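# Push heat sealer drawer closed and get blue light

## Task

Slide the heat sealer's loaded drawer all the way closed. At the end the sealer's lamp must show blue, the seal sheet must still sit centred and squarely aligned on its plate, and the sealing frame must still rest on that sheet. None of this may depend on the robot holding it there. Afterwards, release everything and move the gripper away.

## Robot and tools

Robot and scene: one arm with six joints and a two-finger gripper, seen through a single camera, cam_wrist (896x504), mounted at the wrist. In the scene frame the origin lies on the table surface beneath the arm's base, +z is up, and +y points left when you face along +x. The base itself may be slightly tilted against the table.

Joint order, used in every row and every per-joint list in results: waist, shoulder, elbow, wrist pitch, wrist yaw, wrist roll. Rely on this order only. Shoulder, elbow and wrist roll are sign-flipped relative to the URDF, both in commands and in reports. In your numbers the ranges are: waist -2.618 to 3.054, shoulder -3.142 to 0.000, elbow -3.142 to 0.000, wrist pitch -1.571 to 1.571, wrist yaw -1.571 to 1.571, wrist roll -2.094 to 2.094 (rad). True ends may differ by up to 0.036 rad either way.

A row is 7 numbers, each in [-1, 1]: six joint displacements in the order above, then the gripper opening. Displacements are scaled: 1.0 equals 1.202 rad for the waist, 1.258 shoulder, 1.238 elbow, 2.073 wrist pitch, 2.022 for wrist yaw and for wrist roll. They are offsets, not poses. The opening is absolute: +1 fully open (pad gap 0.094 m), -1 closed.

execute_actions(actions): a list of actions; each action is a list of up to 15 rows, each row lasting one control step (1/30 s), so one action is 0.5 s. If fewer than 15 rows are given, the last one is repeated. Every row's displacements count from the joint angles at the start of that action, not from the previous row; for a call's first action that means the angles last reported. An empty list just returns state and images. An action is refused if it would send a joint more than 0.036 rad beyond its range; if the first action fails this, or any action is malformed, nothing in the call runs. A joint pushed past its real end stops there, and the result may say "joint sent to its limit" (its absence does not prove there is room).

move(target, speed, blocking): target is one row, its displacements measured from the Joint positions in the latest result that shows them. All joints travel along paths that finish together, so the gripper traces a curve. speed (0.01 to 2 rad/s, default 0.5) caps the joint with the longest way to go; paths last between 0.5 and 10 s and are cut off at 10 s. Finger values apply immediately. Nothing slows for obstacles, joints trail their paths, and points far from a joint sweep fast. The result adds a move: line giving how it ended (done, off_target, moving, held, fault), limits=held or limits=none, and the joint farthest from target. After limits=held the arm may suddenly speed up. With blocking=false the reply comes after 0.5 s while motion continues; until an ending is reported, further moves and execute_actions are refused, so use wait or stop.

wait(seconds): 0 to 10 s, the arm keeps its last command; returns early if a move finishes. stop(): brakes a running move, needing more room when fast; fingers continue. zoom_image(camera, region): region [x0, y0, x1, y1] in cam_wrist pixels, origin top-left, at most 504x504. finished_scene(scene): give the current scene's number; irreversible, reports success.

Result lines: Joint positions and Joint velocities (rad, rad/s) plus pad gap (m, m/s); Joint targets, the angles currently being driven toward, which may drift on their own; grip_measured, opening on the command scale (may be biased up to about 1 mm). "joint command not followed" means the clearance check altered targets (mounting blocks and posts count as arm). FAULT lines mean a stop. MOTOR HOT appears from 75 °C; at 90 °C the arm halts for 10 s (that threshold then rests 5 minutes); at 100 °C motors and gripper let go and the arm drops. Heat builds while holding loads.

Motion limits: each step, the sent target stays within a lead of the measured angle: 0.202 waist, 0.258 shoulder, 0.238 elbow, 0.573 wrist pitch, 0.522 yaw and roll (rad). If targets would move the gripper over 70 mm, all are pulled back. Big displacements thus span several actions; command any unfinished remainder again. Sending zeros lets the arm sag; to hold, in a reply's first call command the offsets back to the desired angles, later zeros, increasing the correction if a joint keeps lagging.

Gripping: command an opening below grip_measured to hold (about 0.03 under is firm). Pad force tops out near 50 to 62 N, lower on thin parts, with a brief spike at contact.

Sealer behaviour: once the drawer is fully in and stays, it locks and runs a cycle. Lamp: green ready, amber locked and running, blue sealed, red drawer short of fully in or cycle failed. To retry, pull out until green, then push fully in again. The sealer is loose on the table: it must finish within a finger's width of its start, upright and almost unrotated, so push the drawer gently and straight. Occasional tugs or nudges may disturb held or loose parts. Never knock anything off the table; avoid slams, hard impacts, heavy pressing and drops. Contacts hit harder at higher speed and press harder the farther a target lies beyond the contact; a stalled arm keeps pushing until commanded otherwise. Sending offsets from Joint positions to Joint targets keeps about the same pressure.

Each tool is called after "Request:" by a JSON object that holds its "api" and its "payload", one argument or row to a line.

## Session

Request:
{"api": "execute_actions", "payload": {
  "actions": []
}}

Scene clock: 0.00 s.
grip_measured=+1.000
Joint names: [waist, shoulder, elbow, wrist pitch, wrist yaw, wrist roll]
Joint positions: [ 1.291 -1.938 -0.875 -0.291  0.557  1.059  0.094]
Joint velocities: [-0.002 -0.007  0.022 -0.037 -0.022 -0.007  0.   ]
Joint targets: [1.302 -1.934 -0.880 -0.294 0.547 1.058]

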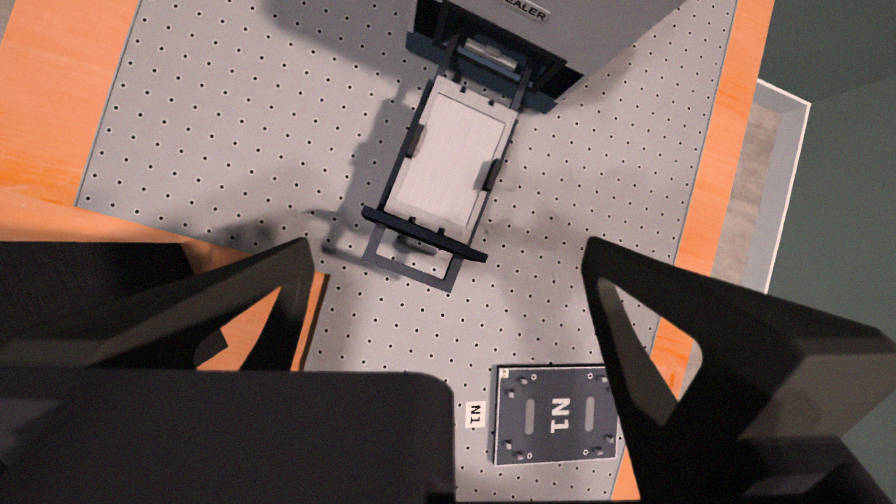

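Request:
{"api": "zoom_image", "payload": {
  "camera": "cam_wrist",
  "region": [300, 0, 700, 320]
}}

Request:
{"api": "zoom_image", "payload": {
  "camera": "cam_wrist",
  "region": [0, 0, 450, 400]
}}

Region (300, 0, 700, 320) of cam_wrist's 896x504 image, scaled by 1.260, with more detail than that image has; it fills the top 403 rows of this view, and the rest is white.

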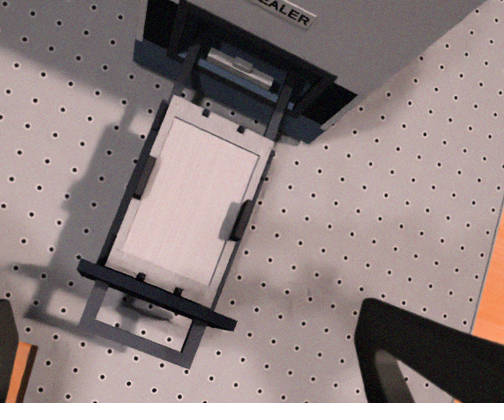

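Region (0, 0, 450, 400) of cam_wrist's 896x504 image, scaled by 1.120, with more detail than that image has.

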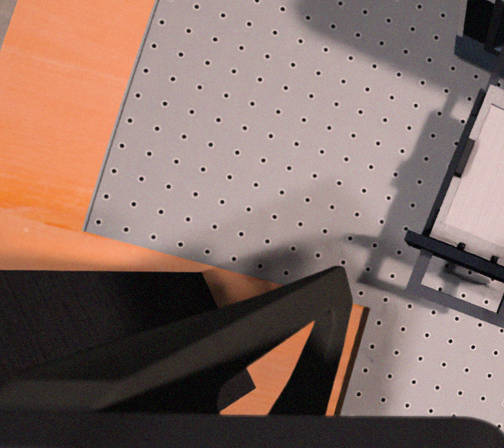

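Request:
{"api": "zoom_image", "payload": {
  "camera": "cam_wrist",
  "region": [350, 170, 510, 310]
}}

Request:
{"api": "zoom_image", "payload": {
  "camera": "cam_wrist",
  "region": [390, 0, 610, 140]
}}

Region (350, 170, 510, 310) of cam_wrist's 896x504 image, scaled by 3.150, with more detail than that image has; it fills the top 441 rows of this view, and the rest is white.

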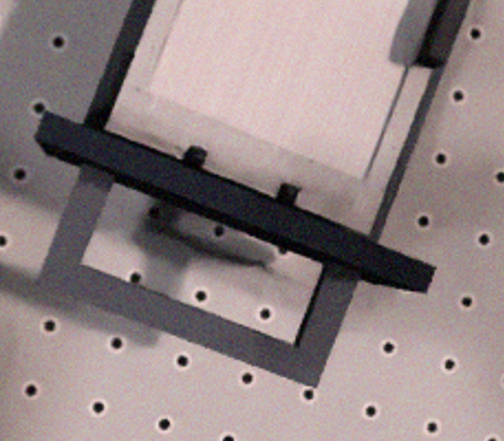

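Region (390, 0, 610, 140) of cam_wrist's 896x504 image, scaled by 2.291, with more detail than that image has; it fills the top 321 rows of this view, and the rest is white.

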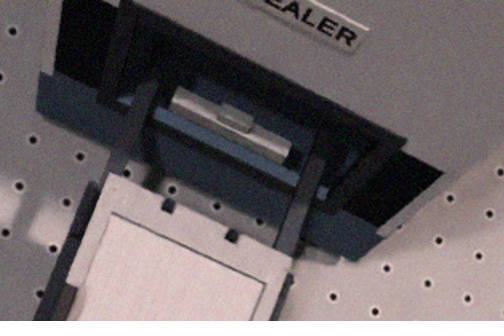

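Request:
{"api": "zoom_image", "payload": {
  "camera": "cam_wrist",
  "region": [60, 0, 312, 252]
}}

Request:
{"api": "zoom_image", "payload": {
  "camera": "cam_wrist",
  "region": [480, 60, 732, 312]
}}

Request:
{"api": "zoom_image", "payload": {
  "camera": "cam_wrist",
  "region": [200, 130, 452, 382]
}}

Region (60, 0, 312, 252) of cam_wrist's 896x504 image, scaled by 2.000, with more detail than that image has.

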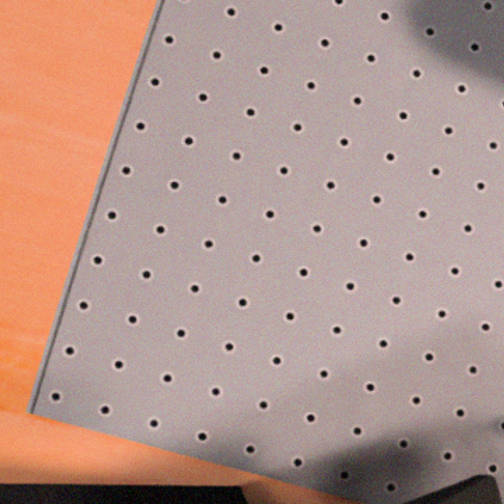

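Region (480, 60, 732, 312) of cam_wrist's 896x504 image, scaled by 2.000, with more detail than that image has.

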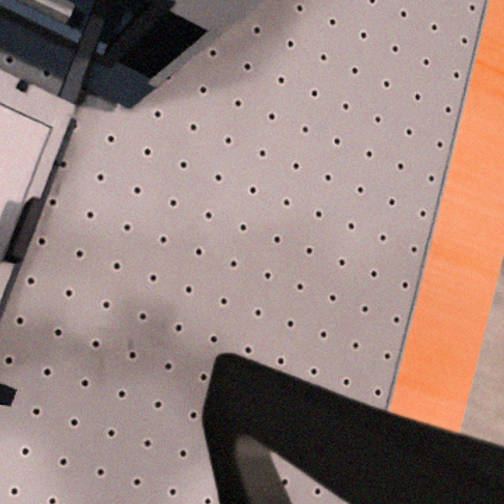

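Region (200, 130, 452, 382) of cam_wrist's 896x504 image, scaled by 2.000, with more detail than that image has.

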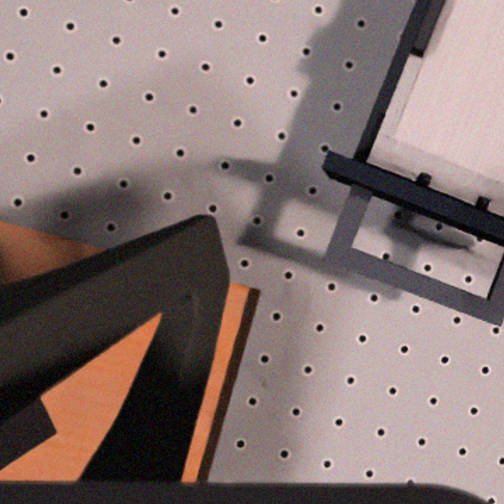

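Request:
{"api": "move", "payload": {
  "target": [-0.3, 0, 0, 0, 0, 0, 1],
  "speed": 0.6
}}

Scene clock: 90.27 s.
grip_measured=+1.000
Joint names: [waist, shoulder, elbow, wrist pitch, wrist yaw, wrist roll]
Joint positions: [ 0.92  -1.938 -0.875 -0.291  0.563  1.059  0.094]
Joint velocities: [-0.012  0.002  0.012 -0.051 -0.022  0.037  0.   ]
Joint targets: [0.930 -1.938 -0.875 -0.291 0.557 1.059]
move: done; limits=none; farthest joint: the waist, 0.010 radians from its target (0.360 radians at the start)

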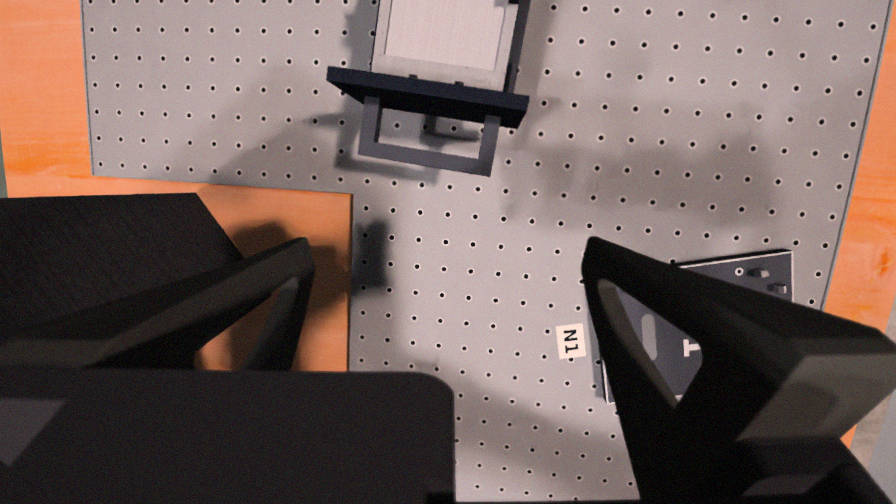

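Request:
{"api": "zoom_image", "payload": {
  "camera": "cam_wrist",
  "region": [70, 0, 322, 252]
}}

Request:
{"api": "zoom_image", "payload": {
  "camera": "cam_wrist",
  "region": [310, 40, 610, 340]
}}

Request:
{"api": "zoom_image", "payload": {
  "camera": "cam_wrist",
  "region": [580, 0, 880, 300]
}}

Request:
{"api": "zoom_image", "payload": {
  "camera": "cam_wrist",
  "region": [430, 252, 682, 504]
}}

Region (70, 0, 322, 252) of cam_wrist's 896x504 image, scaled by 2.000, with more detail than that image has.

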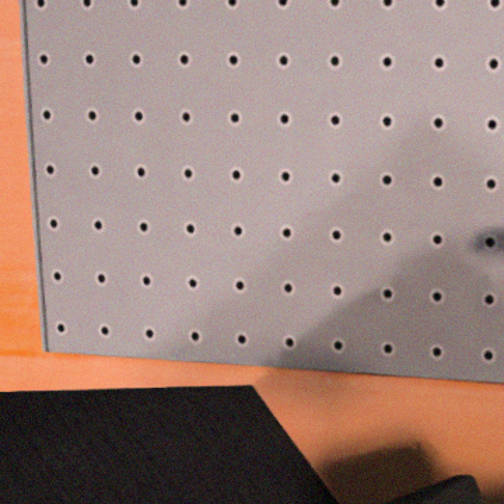

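Region (310, 40, 610, 340) of cam_wrist's 896x504 image, scaled by 1.680, with more detail than that image has.

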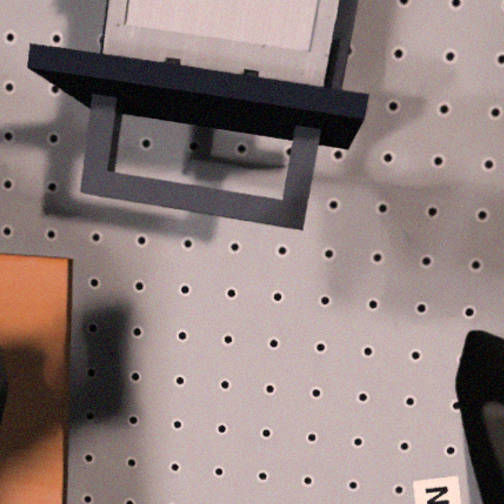

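Region (580, 0, 880, 300) of cam_wrist's 896x504 image, scaled by 1.680, with more detail than that image has.

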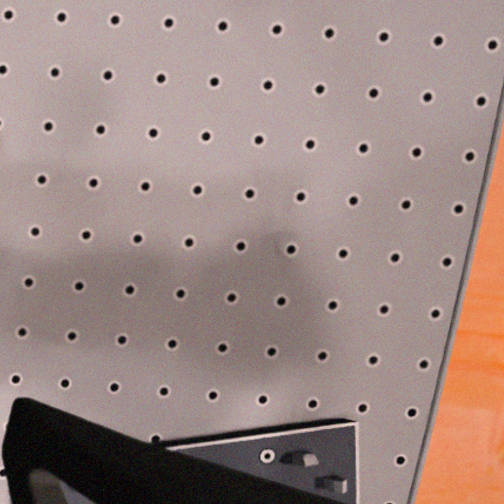

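Region (430, 252, 682, 504) of cam_wrist's 896x504 image, scaled by 2.000, with more detail than that image has.

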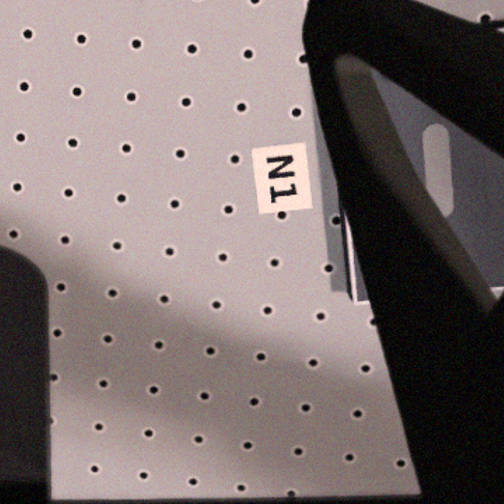

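Request:
{"api": "move", "payload": {
  "target": [-0.385, -0.1876, 0.3376, 0.533, -0.404, 0.226, -1],
  "speed": 0.7
}}

Scene clock: 211.20 s.
grip_measured=-0.992
Joint names: [waist, shoulder, elbow, wrist pitch, wrist yaw, wrist roll]
Joint positions: [ 0.459 -2.156 -0.476  0.807 -0.229  1.51   0.   ]
Joint velocities: [ 0.002 -0.012 -0.002 -0.022 -0.066 -0.037 -0.001]
Joint targets: [0.458 -2.174 -0.457 0.814 -0.254 1.515]
move: off_target; limits=none; farthest joint: the wrist yaw, 0.025 radians from its target (0.817 radians at the start)

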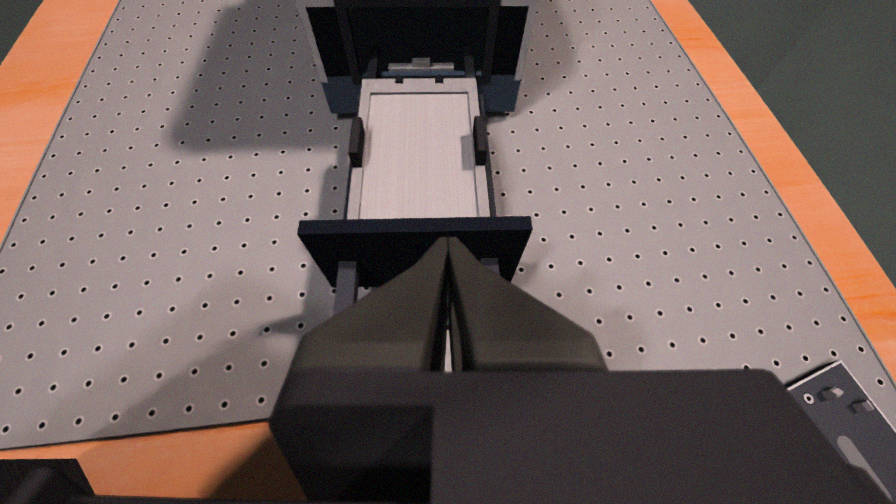

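Request:
{"api": "zoom_image", "payload": {
  "camera": "cam_wrist",
  "region": [0, 150, 320, 470]
}}

Request:
{"api": "zoom_image", "payload": {
  "camera": "cam_wrist",
  "region": [280, 180, 560, 320]
}}

Request:
{"api": "zoom_image", "payload": {
  "camera": "cam_wrist",
  "region": [520, 100, 880, 400]
}}

Region (0, 150, 320, 470) of cam_wrist's 896x504 image, scaled by 1.575, with more detail than that image has.

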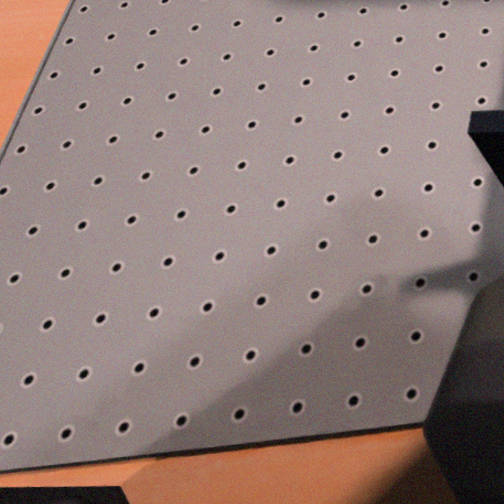

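Region (280, 180, 560, 320) of cam_wrist's 896x504 image, scaled by 1.800, with more detail than that image has.

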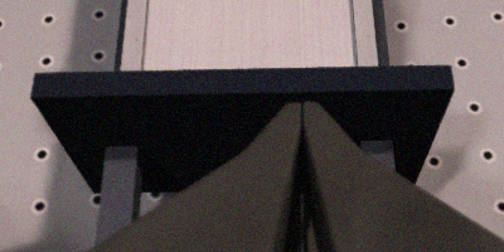

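Region (520, 100, 880, 400) of cam_wrist's 896x504 image, scaled by 1.400, with more detail than that image has.

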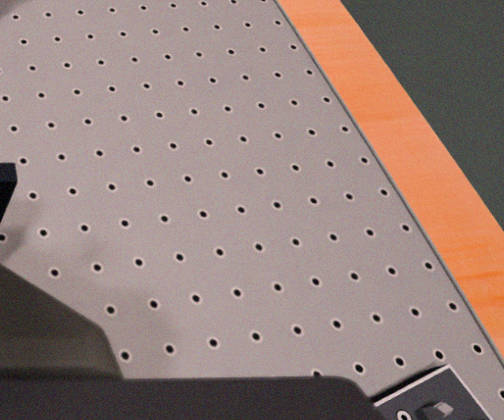

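Request:
{"api": "move", "payload": {
  "target": [-0.1065, -0.2019, -0.131, 0.0169, -0.0571, 0.0529, -1],
  "speed": 0.3
}}

Scene clock: 258.47 s.
grip_measured=-0.992
Joint names: [waist, shoulder, elbow, wrist pitch, wrist yaw, wrist roll]
Joint positions: [ 0.332 -2.391 -0.622  0.836 -0.32   1.61   0.   ]
Joint velocities: [-0.007 -0.012 -0.012  0.022  0.007  0.037  0.001]
Joint targets: [0.331 -2.410 -0.638 0.842 -0.345 1.616]
move: off_target; limits=none; farthest joint: the wrist yaw, 0.025 radians from its target (0.115 radians at the start)

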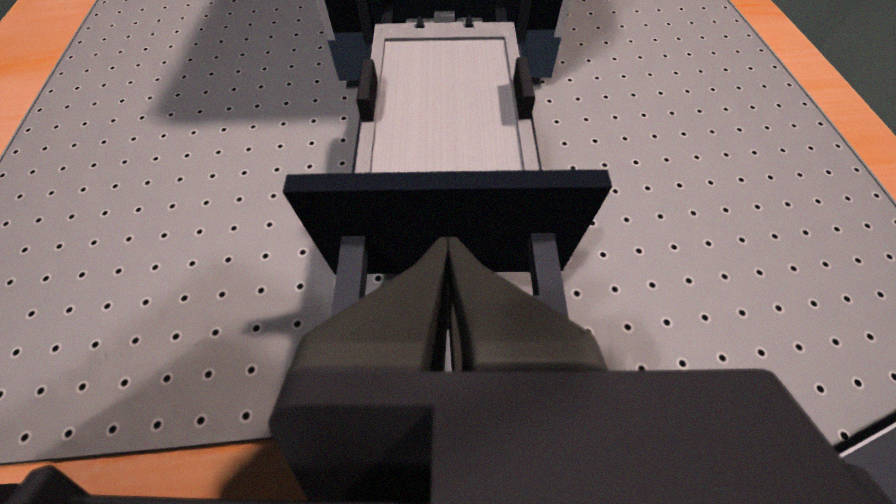

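Request:
{"api": "move", "payload": {
  "target": [0.1148, -0.1292, -0.1236, 0.022, 0.0525, -0.0524, -1],
  "speed": 0.12
}}

Scene clock: 268.97 s.
grip_measured=-0.992
Joint names: [waist, shoulder, elbow, wrist pitch, wrist yaw, wrist roll]
Joint positions: [ 0.449 -2.532 -0.757  0.874 -0.21   1.511  0.   ]
Joint velocities: [ 0.007  0.007  0.027 -0.022  0.022  0.007 -0.   ]
Joint targets: [0.471 -2.554 -0.775 0.881 -0.213 1.504]
move: off_target; limits=none; farthest joint: the shoulder, 0.022 radians from its target (0.162 radians at the start)

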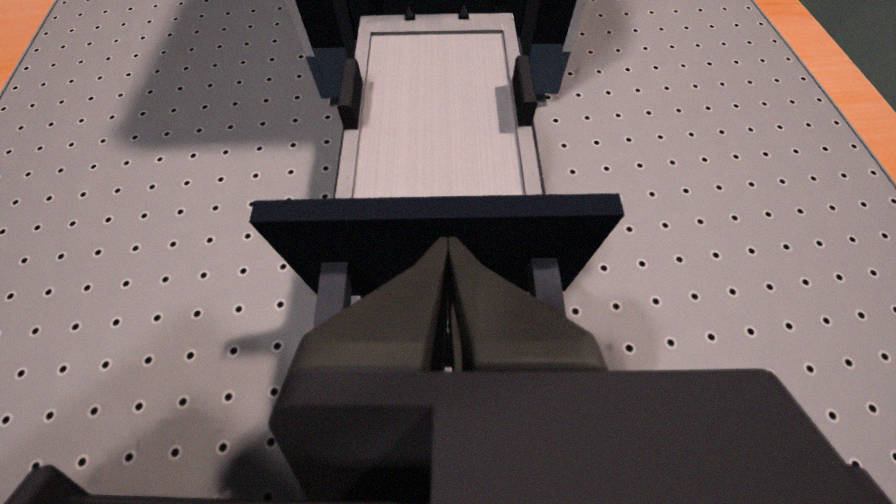

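Request:
{"api": "move", "payload": {
  "target": [0.1847, -0.223, -0.294, -0.0372, 0.05, -0.0796, -1],
  "speed": 0.18
}}

Scene clock: 277.53 s.
grip_measured=-0.992
Joint names: [waist, shoulder, elbow, wrist pitch, wrist yaw, wrist roll]
Joint positions: [ 0.645 -2.791 -1.103  0.817 -0.094  1.356  0.   ]
Joint velocities: [ 0.007 -0.012 -0.007 -0.066  0.022 -0.022 -0.001]
Joint targets: [0.671 -2.812 -1.121 0.797 -0.109 1.350]
move: off_target; limits=none; farthest joint: the waist, 0.026 radians from its target (0.222 radians at the start)

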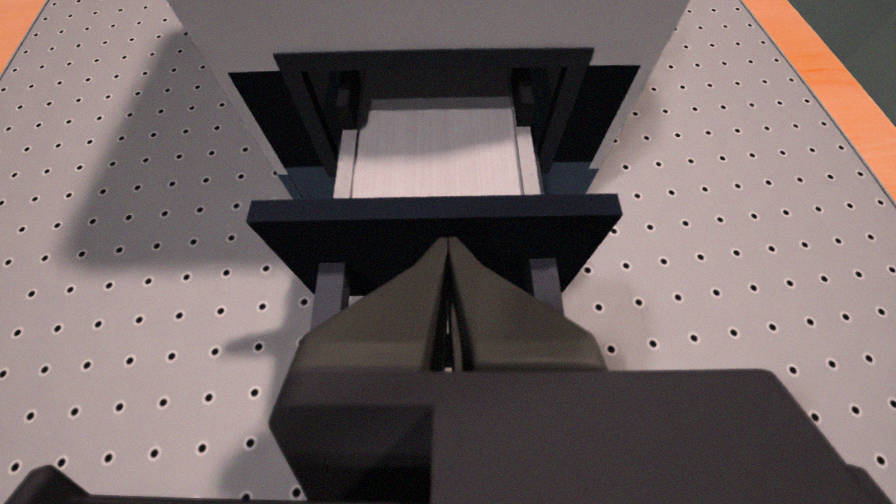

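Request:
{"api": "move", "payload": {
  "target": [0.087, -0.1176, -0.1866, -0.0497, 0.012, -0.031, -1],
  "speed": 0.15
}}

Scene clock: 286.20 s.
grip_measured=-0.992
Joint names: [waist, shoulder, elbow, wrist pitch, wrist yaw, wrist roll]
Joint positions: [ 0.721 -2.918 -1.316  0.734 -0.051  1.299  0.   ]
Joint velocities: [-0.012 -0.002  0.012 -0.022  0.022  0.037 -0.001]
Joint targets: [0.750 -2.939 -1.334 0.714 -0.069 1.293]
move: off_target; limits=none; farthest joint: the waist, 0.029 radians from its target (0.105 radians at the start)

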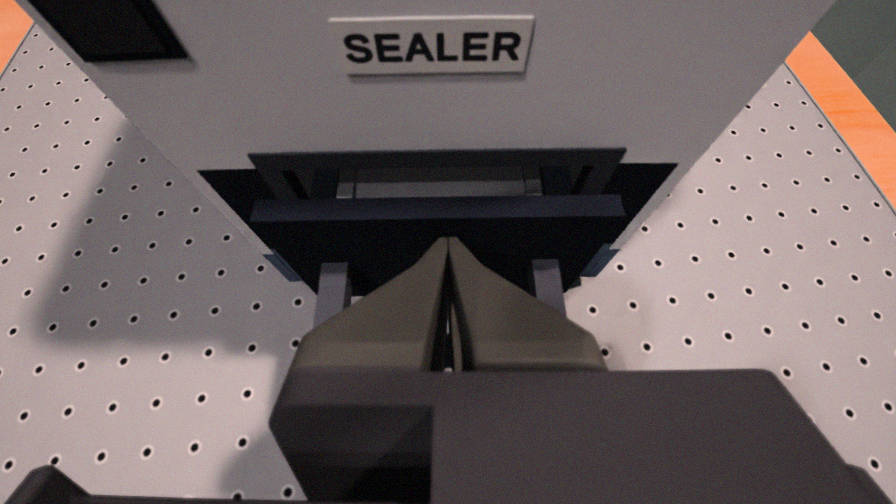

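Request:
{"api": "move", "payload": {
  "target": [0.0403, -0.0485, -0.0727, -0.0246, -0.006, -0.0104, -1],
  "speed": 0.07
}}

Scene clock: 292.33 s.
grip_measured=-0.992
Joint names: [waist, shoulder, elbow, wrist pitch, wrist yaw, wrist roll]
Joint positions: [ 0.738 -2.959 -1.387  0.701 -0.042  1.284  0.   ]
Joint velocities: [ 0.002 -0.002  0.007  0.095  0.022 -0.095  0.001]
Joint targets: [0.769 -2.980 -1.406 0.683 -0.063 1.278]
move: off_target; limits=none; farthest joint: the waist, 0.031 radians from its target (0.049 radians at the start)

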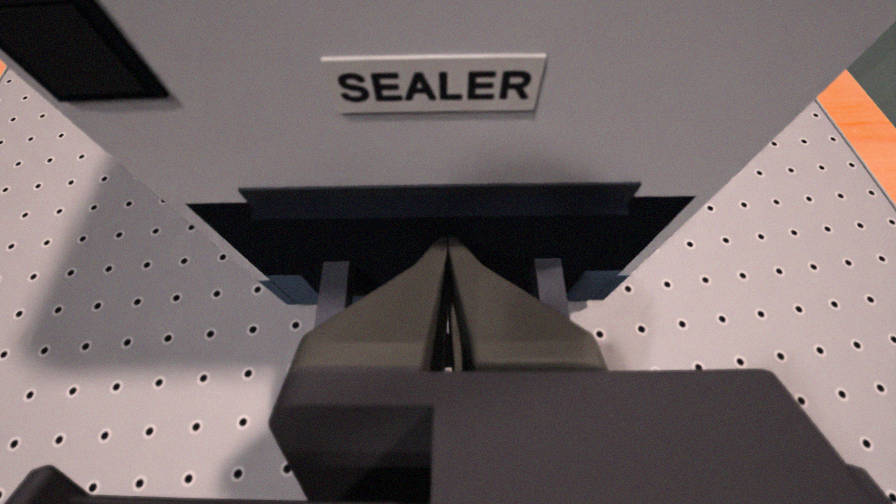

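Request:
{"api": "zoom_image", "payload": {
  "camera": "cam_wrist",
  "region": [180, 160, 380, 320]
}}

Request:
{"api": "zoom_image", "payload": {
  "camera": "cam_wrist",
  "region": [520, 160, 720, 320]
}}

Region (180, 160, 380, 320) of cam_wrist's 896x504 image, scaled by 2.520, with more detail than that image has; it fills the top 403 rows of this view, and the rest is white.

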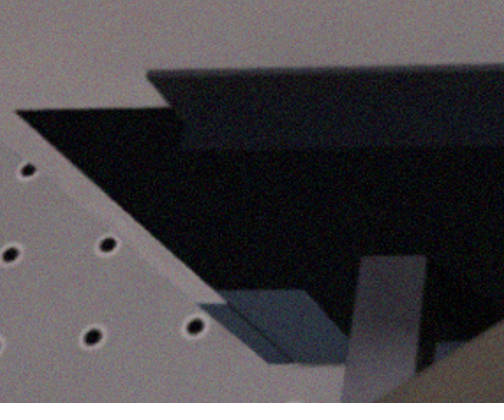

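Region (520, 160, 720, 320) of cam_wrist's 896x504 image, scaled by 2.520, with more detail than that image has; it fills the top 403 rows of this view, and the rest is white.

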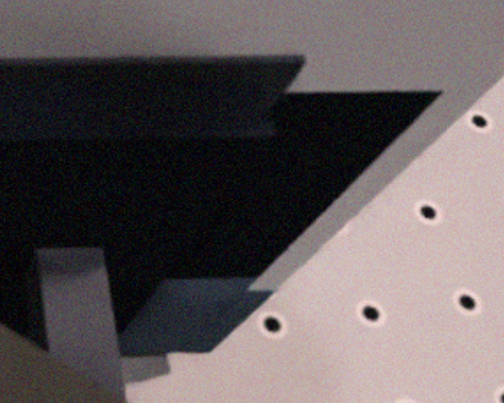

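Request:
{"api": "execute_actions", "payload": {
  "actions": [
    [[0.0263,-0.0178,-0.0172,-0.0092,-0.0104,-0.003,-1],[0.0269,-0.0188,-0.0192,-0.0097,-0.0104,-0.003,-1],[0.0274,-0.0199,-0.0211,-0.0102,-0.0104,-0.003,-1],[0.028,-0.0209,-0.0231,-0.0107,-0.0104,-0.003,-1],[0.0285,-0.022,-0.025,-0.0112,-0.0104,-0.003,-1],[0.029,-0.0231,-0.0269,-0.0117,-0.0104,-0.003,-1],[0.0296,-0.0241,-0.0289,-0.0122,-0.0104,-0.003,-1],[0.0301,-0.0252,-0.0308,-0.0127,-0.0104,-0.003,-1],[0.0307,-0.0262,-0.0328,-0.0132,-0.0104,-0.003,-1],[0.0312,-0.0273,-0.0347,-0.0137,-0.0104,-0.003,-1]]
  ]
}}

Request:
{"api": "wait", "payload": {
  "seconds": 0.5
}}

Scene clock: 301.00 s.
grip_measured=-0.992
Joint names: [waist, shoulder, elbow, wrist pitch, wrist yaw, wrist roll]
Joint positions: [ 0.741 -2.962 -1.396  0.69  -0.04   1.283  0.   ]
Joint velocities: [-0.012  0.017  0.002 -0.037 -0.022  0.022  0.   ]
Joint targets: [0.776 -2.993 -1.430 0.673 -0.063 1.278]

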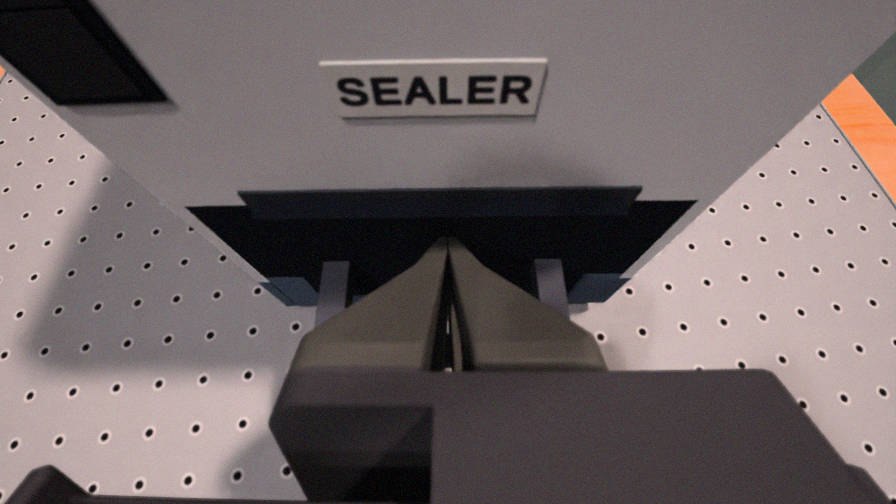

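Scene clock: 301.50 s.
grip_measured=-0.992
Joint names: [waist, shoulder, elbow, wrist pitch, wrist yaw, wrist roll]
Joint positions: [ 0.741 -2.962 -1.396  0.69  -0.04   1.283  0.   ]
Joint velocities: [-0.002 -0.002 -0.012 -0.037  0.007  0.007  0.   ]
Joint targets: [0.776 -2.993 -1.430 0.673 -0.063 1.278]
wait: 0.50 s; at rest by 0.17 s

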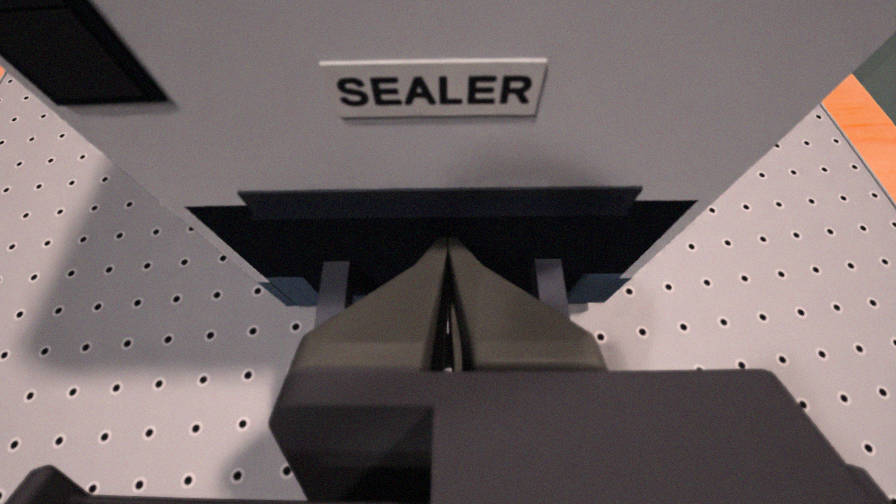

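Request:
{"api": "move", "payload": {
  "target": [-0.09, 0.2353, 0.386, 0.0844, -0.29, 0.068, -1],
  "speed": 0.5
}}

Scene clock: 307.97 s.
grip_measured=-0.992
Joint names: [waist, shoulder, elbow, wrist pitch, wrist yaw, wrist roll]
Joint positions: [ 0.632 -2.684 -0.938  0.859 -0.603  1.415  0.   ]
Joint velocities: [-0.002 -0.002 -0.002 -0.037  0.037  0.095 -0.   ]
Joint targets: [0.633 -2.666 -0.919 0.865 -0.627 1.420]
move: off_target; limits=none; farthest joint: the wrist yaw, 0.023 radians from its target (0.586 radians at the start)

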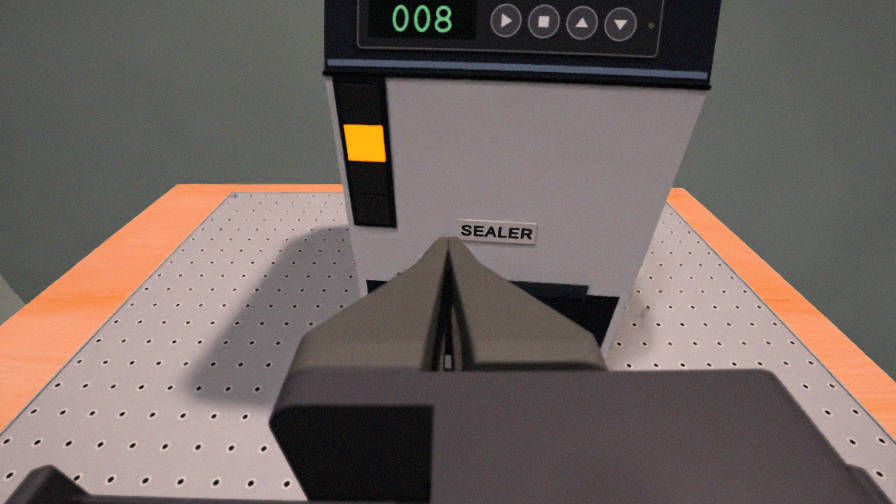

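Request:
{"api": "move", "payload": {
  "target": [-0.068, 0.305, 0.273, 0, -0.012, 0.02, -1],
  "speed": 0.6
}}

Request:
{"api": "wait", "payload": {
  "seconds": 7
}}

Scene clock: 312.67 s.
grip_measured=-0.992
Joint names: [waist, shoulder, elbow, wrist pitch, wrist yaw, wrist roll]
Joint positions: [ 0.551 -2.315 -0.62   0.859 -0.605  1.449  0.   ]
Joint velocities: [-0.002  0.012 -0.002  0.007 -0.007 -0.037 -0.   ]
Joint targets: [0.550 -2.300 -0.600 0.859 -0.627 1.455]
move: off_target; limits=none; farthest joint: the wrist yaw, 0.022 radians from its target (0.024 radians at the start)

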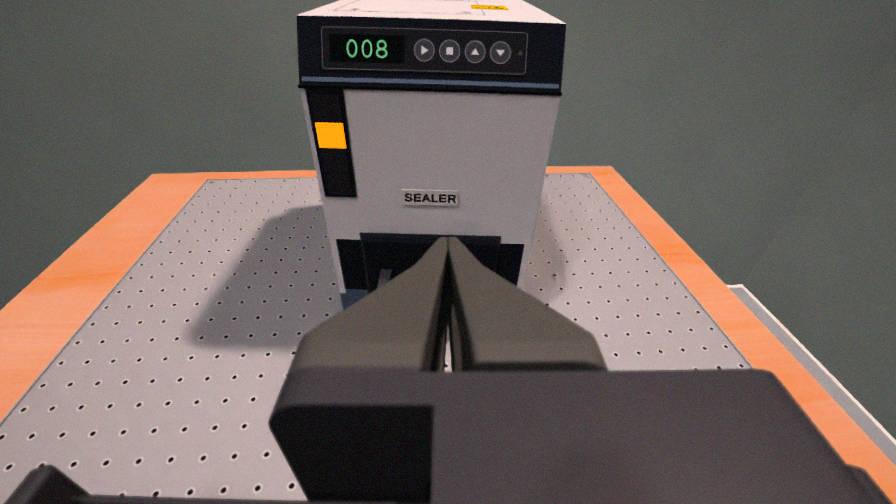

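Scene clock: 319.67 s.
grip_measured=-0.992
Joint names: [waist, shoulder, elbow, wrist pitch, wrist yaw, wrist roll]
Joint positions: [ 0.551 -2.315 -0.62   0.859 -0.605  1.45   0.   ]
Joint velocities: [ 0.002  0.017 -0.007 -0.007 -0.022 -0.007 -0.001]
Joint targets: [0.550 -2.300 -0.600 0.859 -0.627 1.455]
wait: 7.00 s; at rest by 0.17 s

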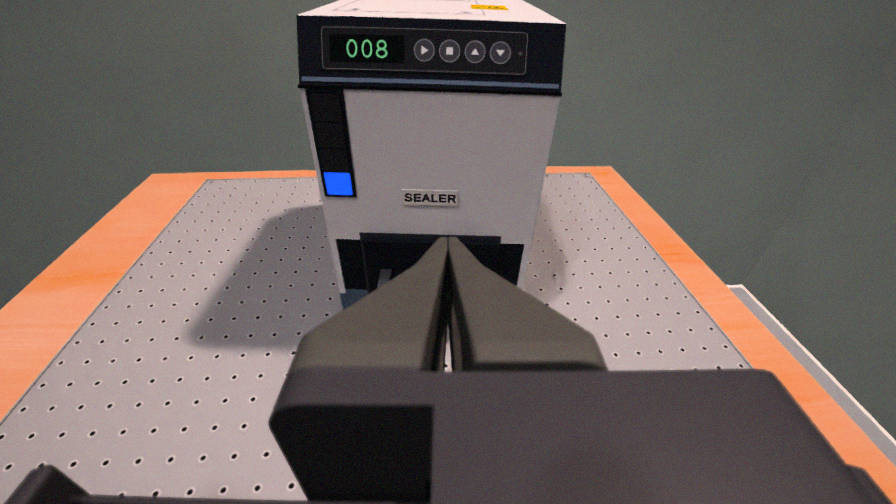

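The light is blue and the arm is clear.

Request:
{"api": "finished_scene", "payload": {
  "scene": 1
}}

The scene is finished: the task was done.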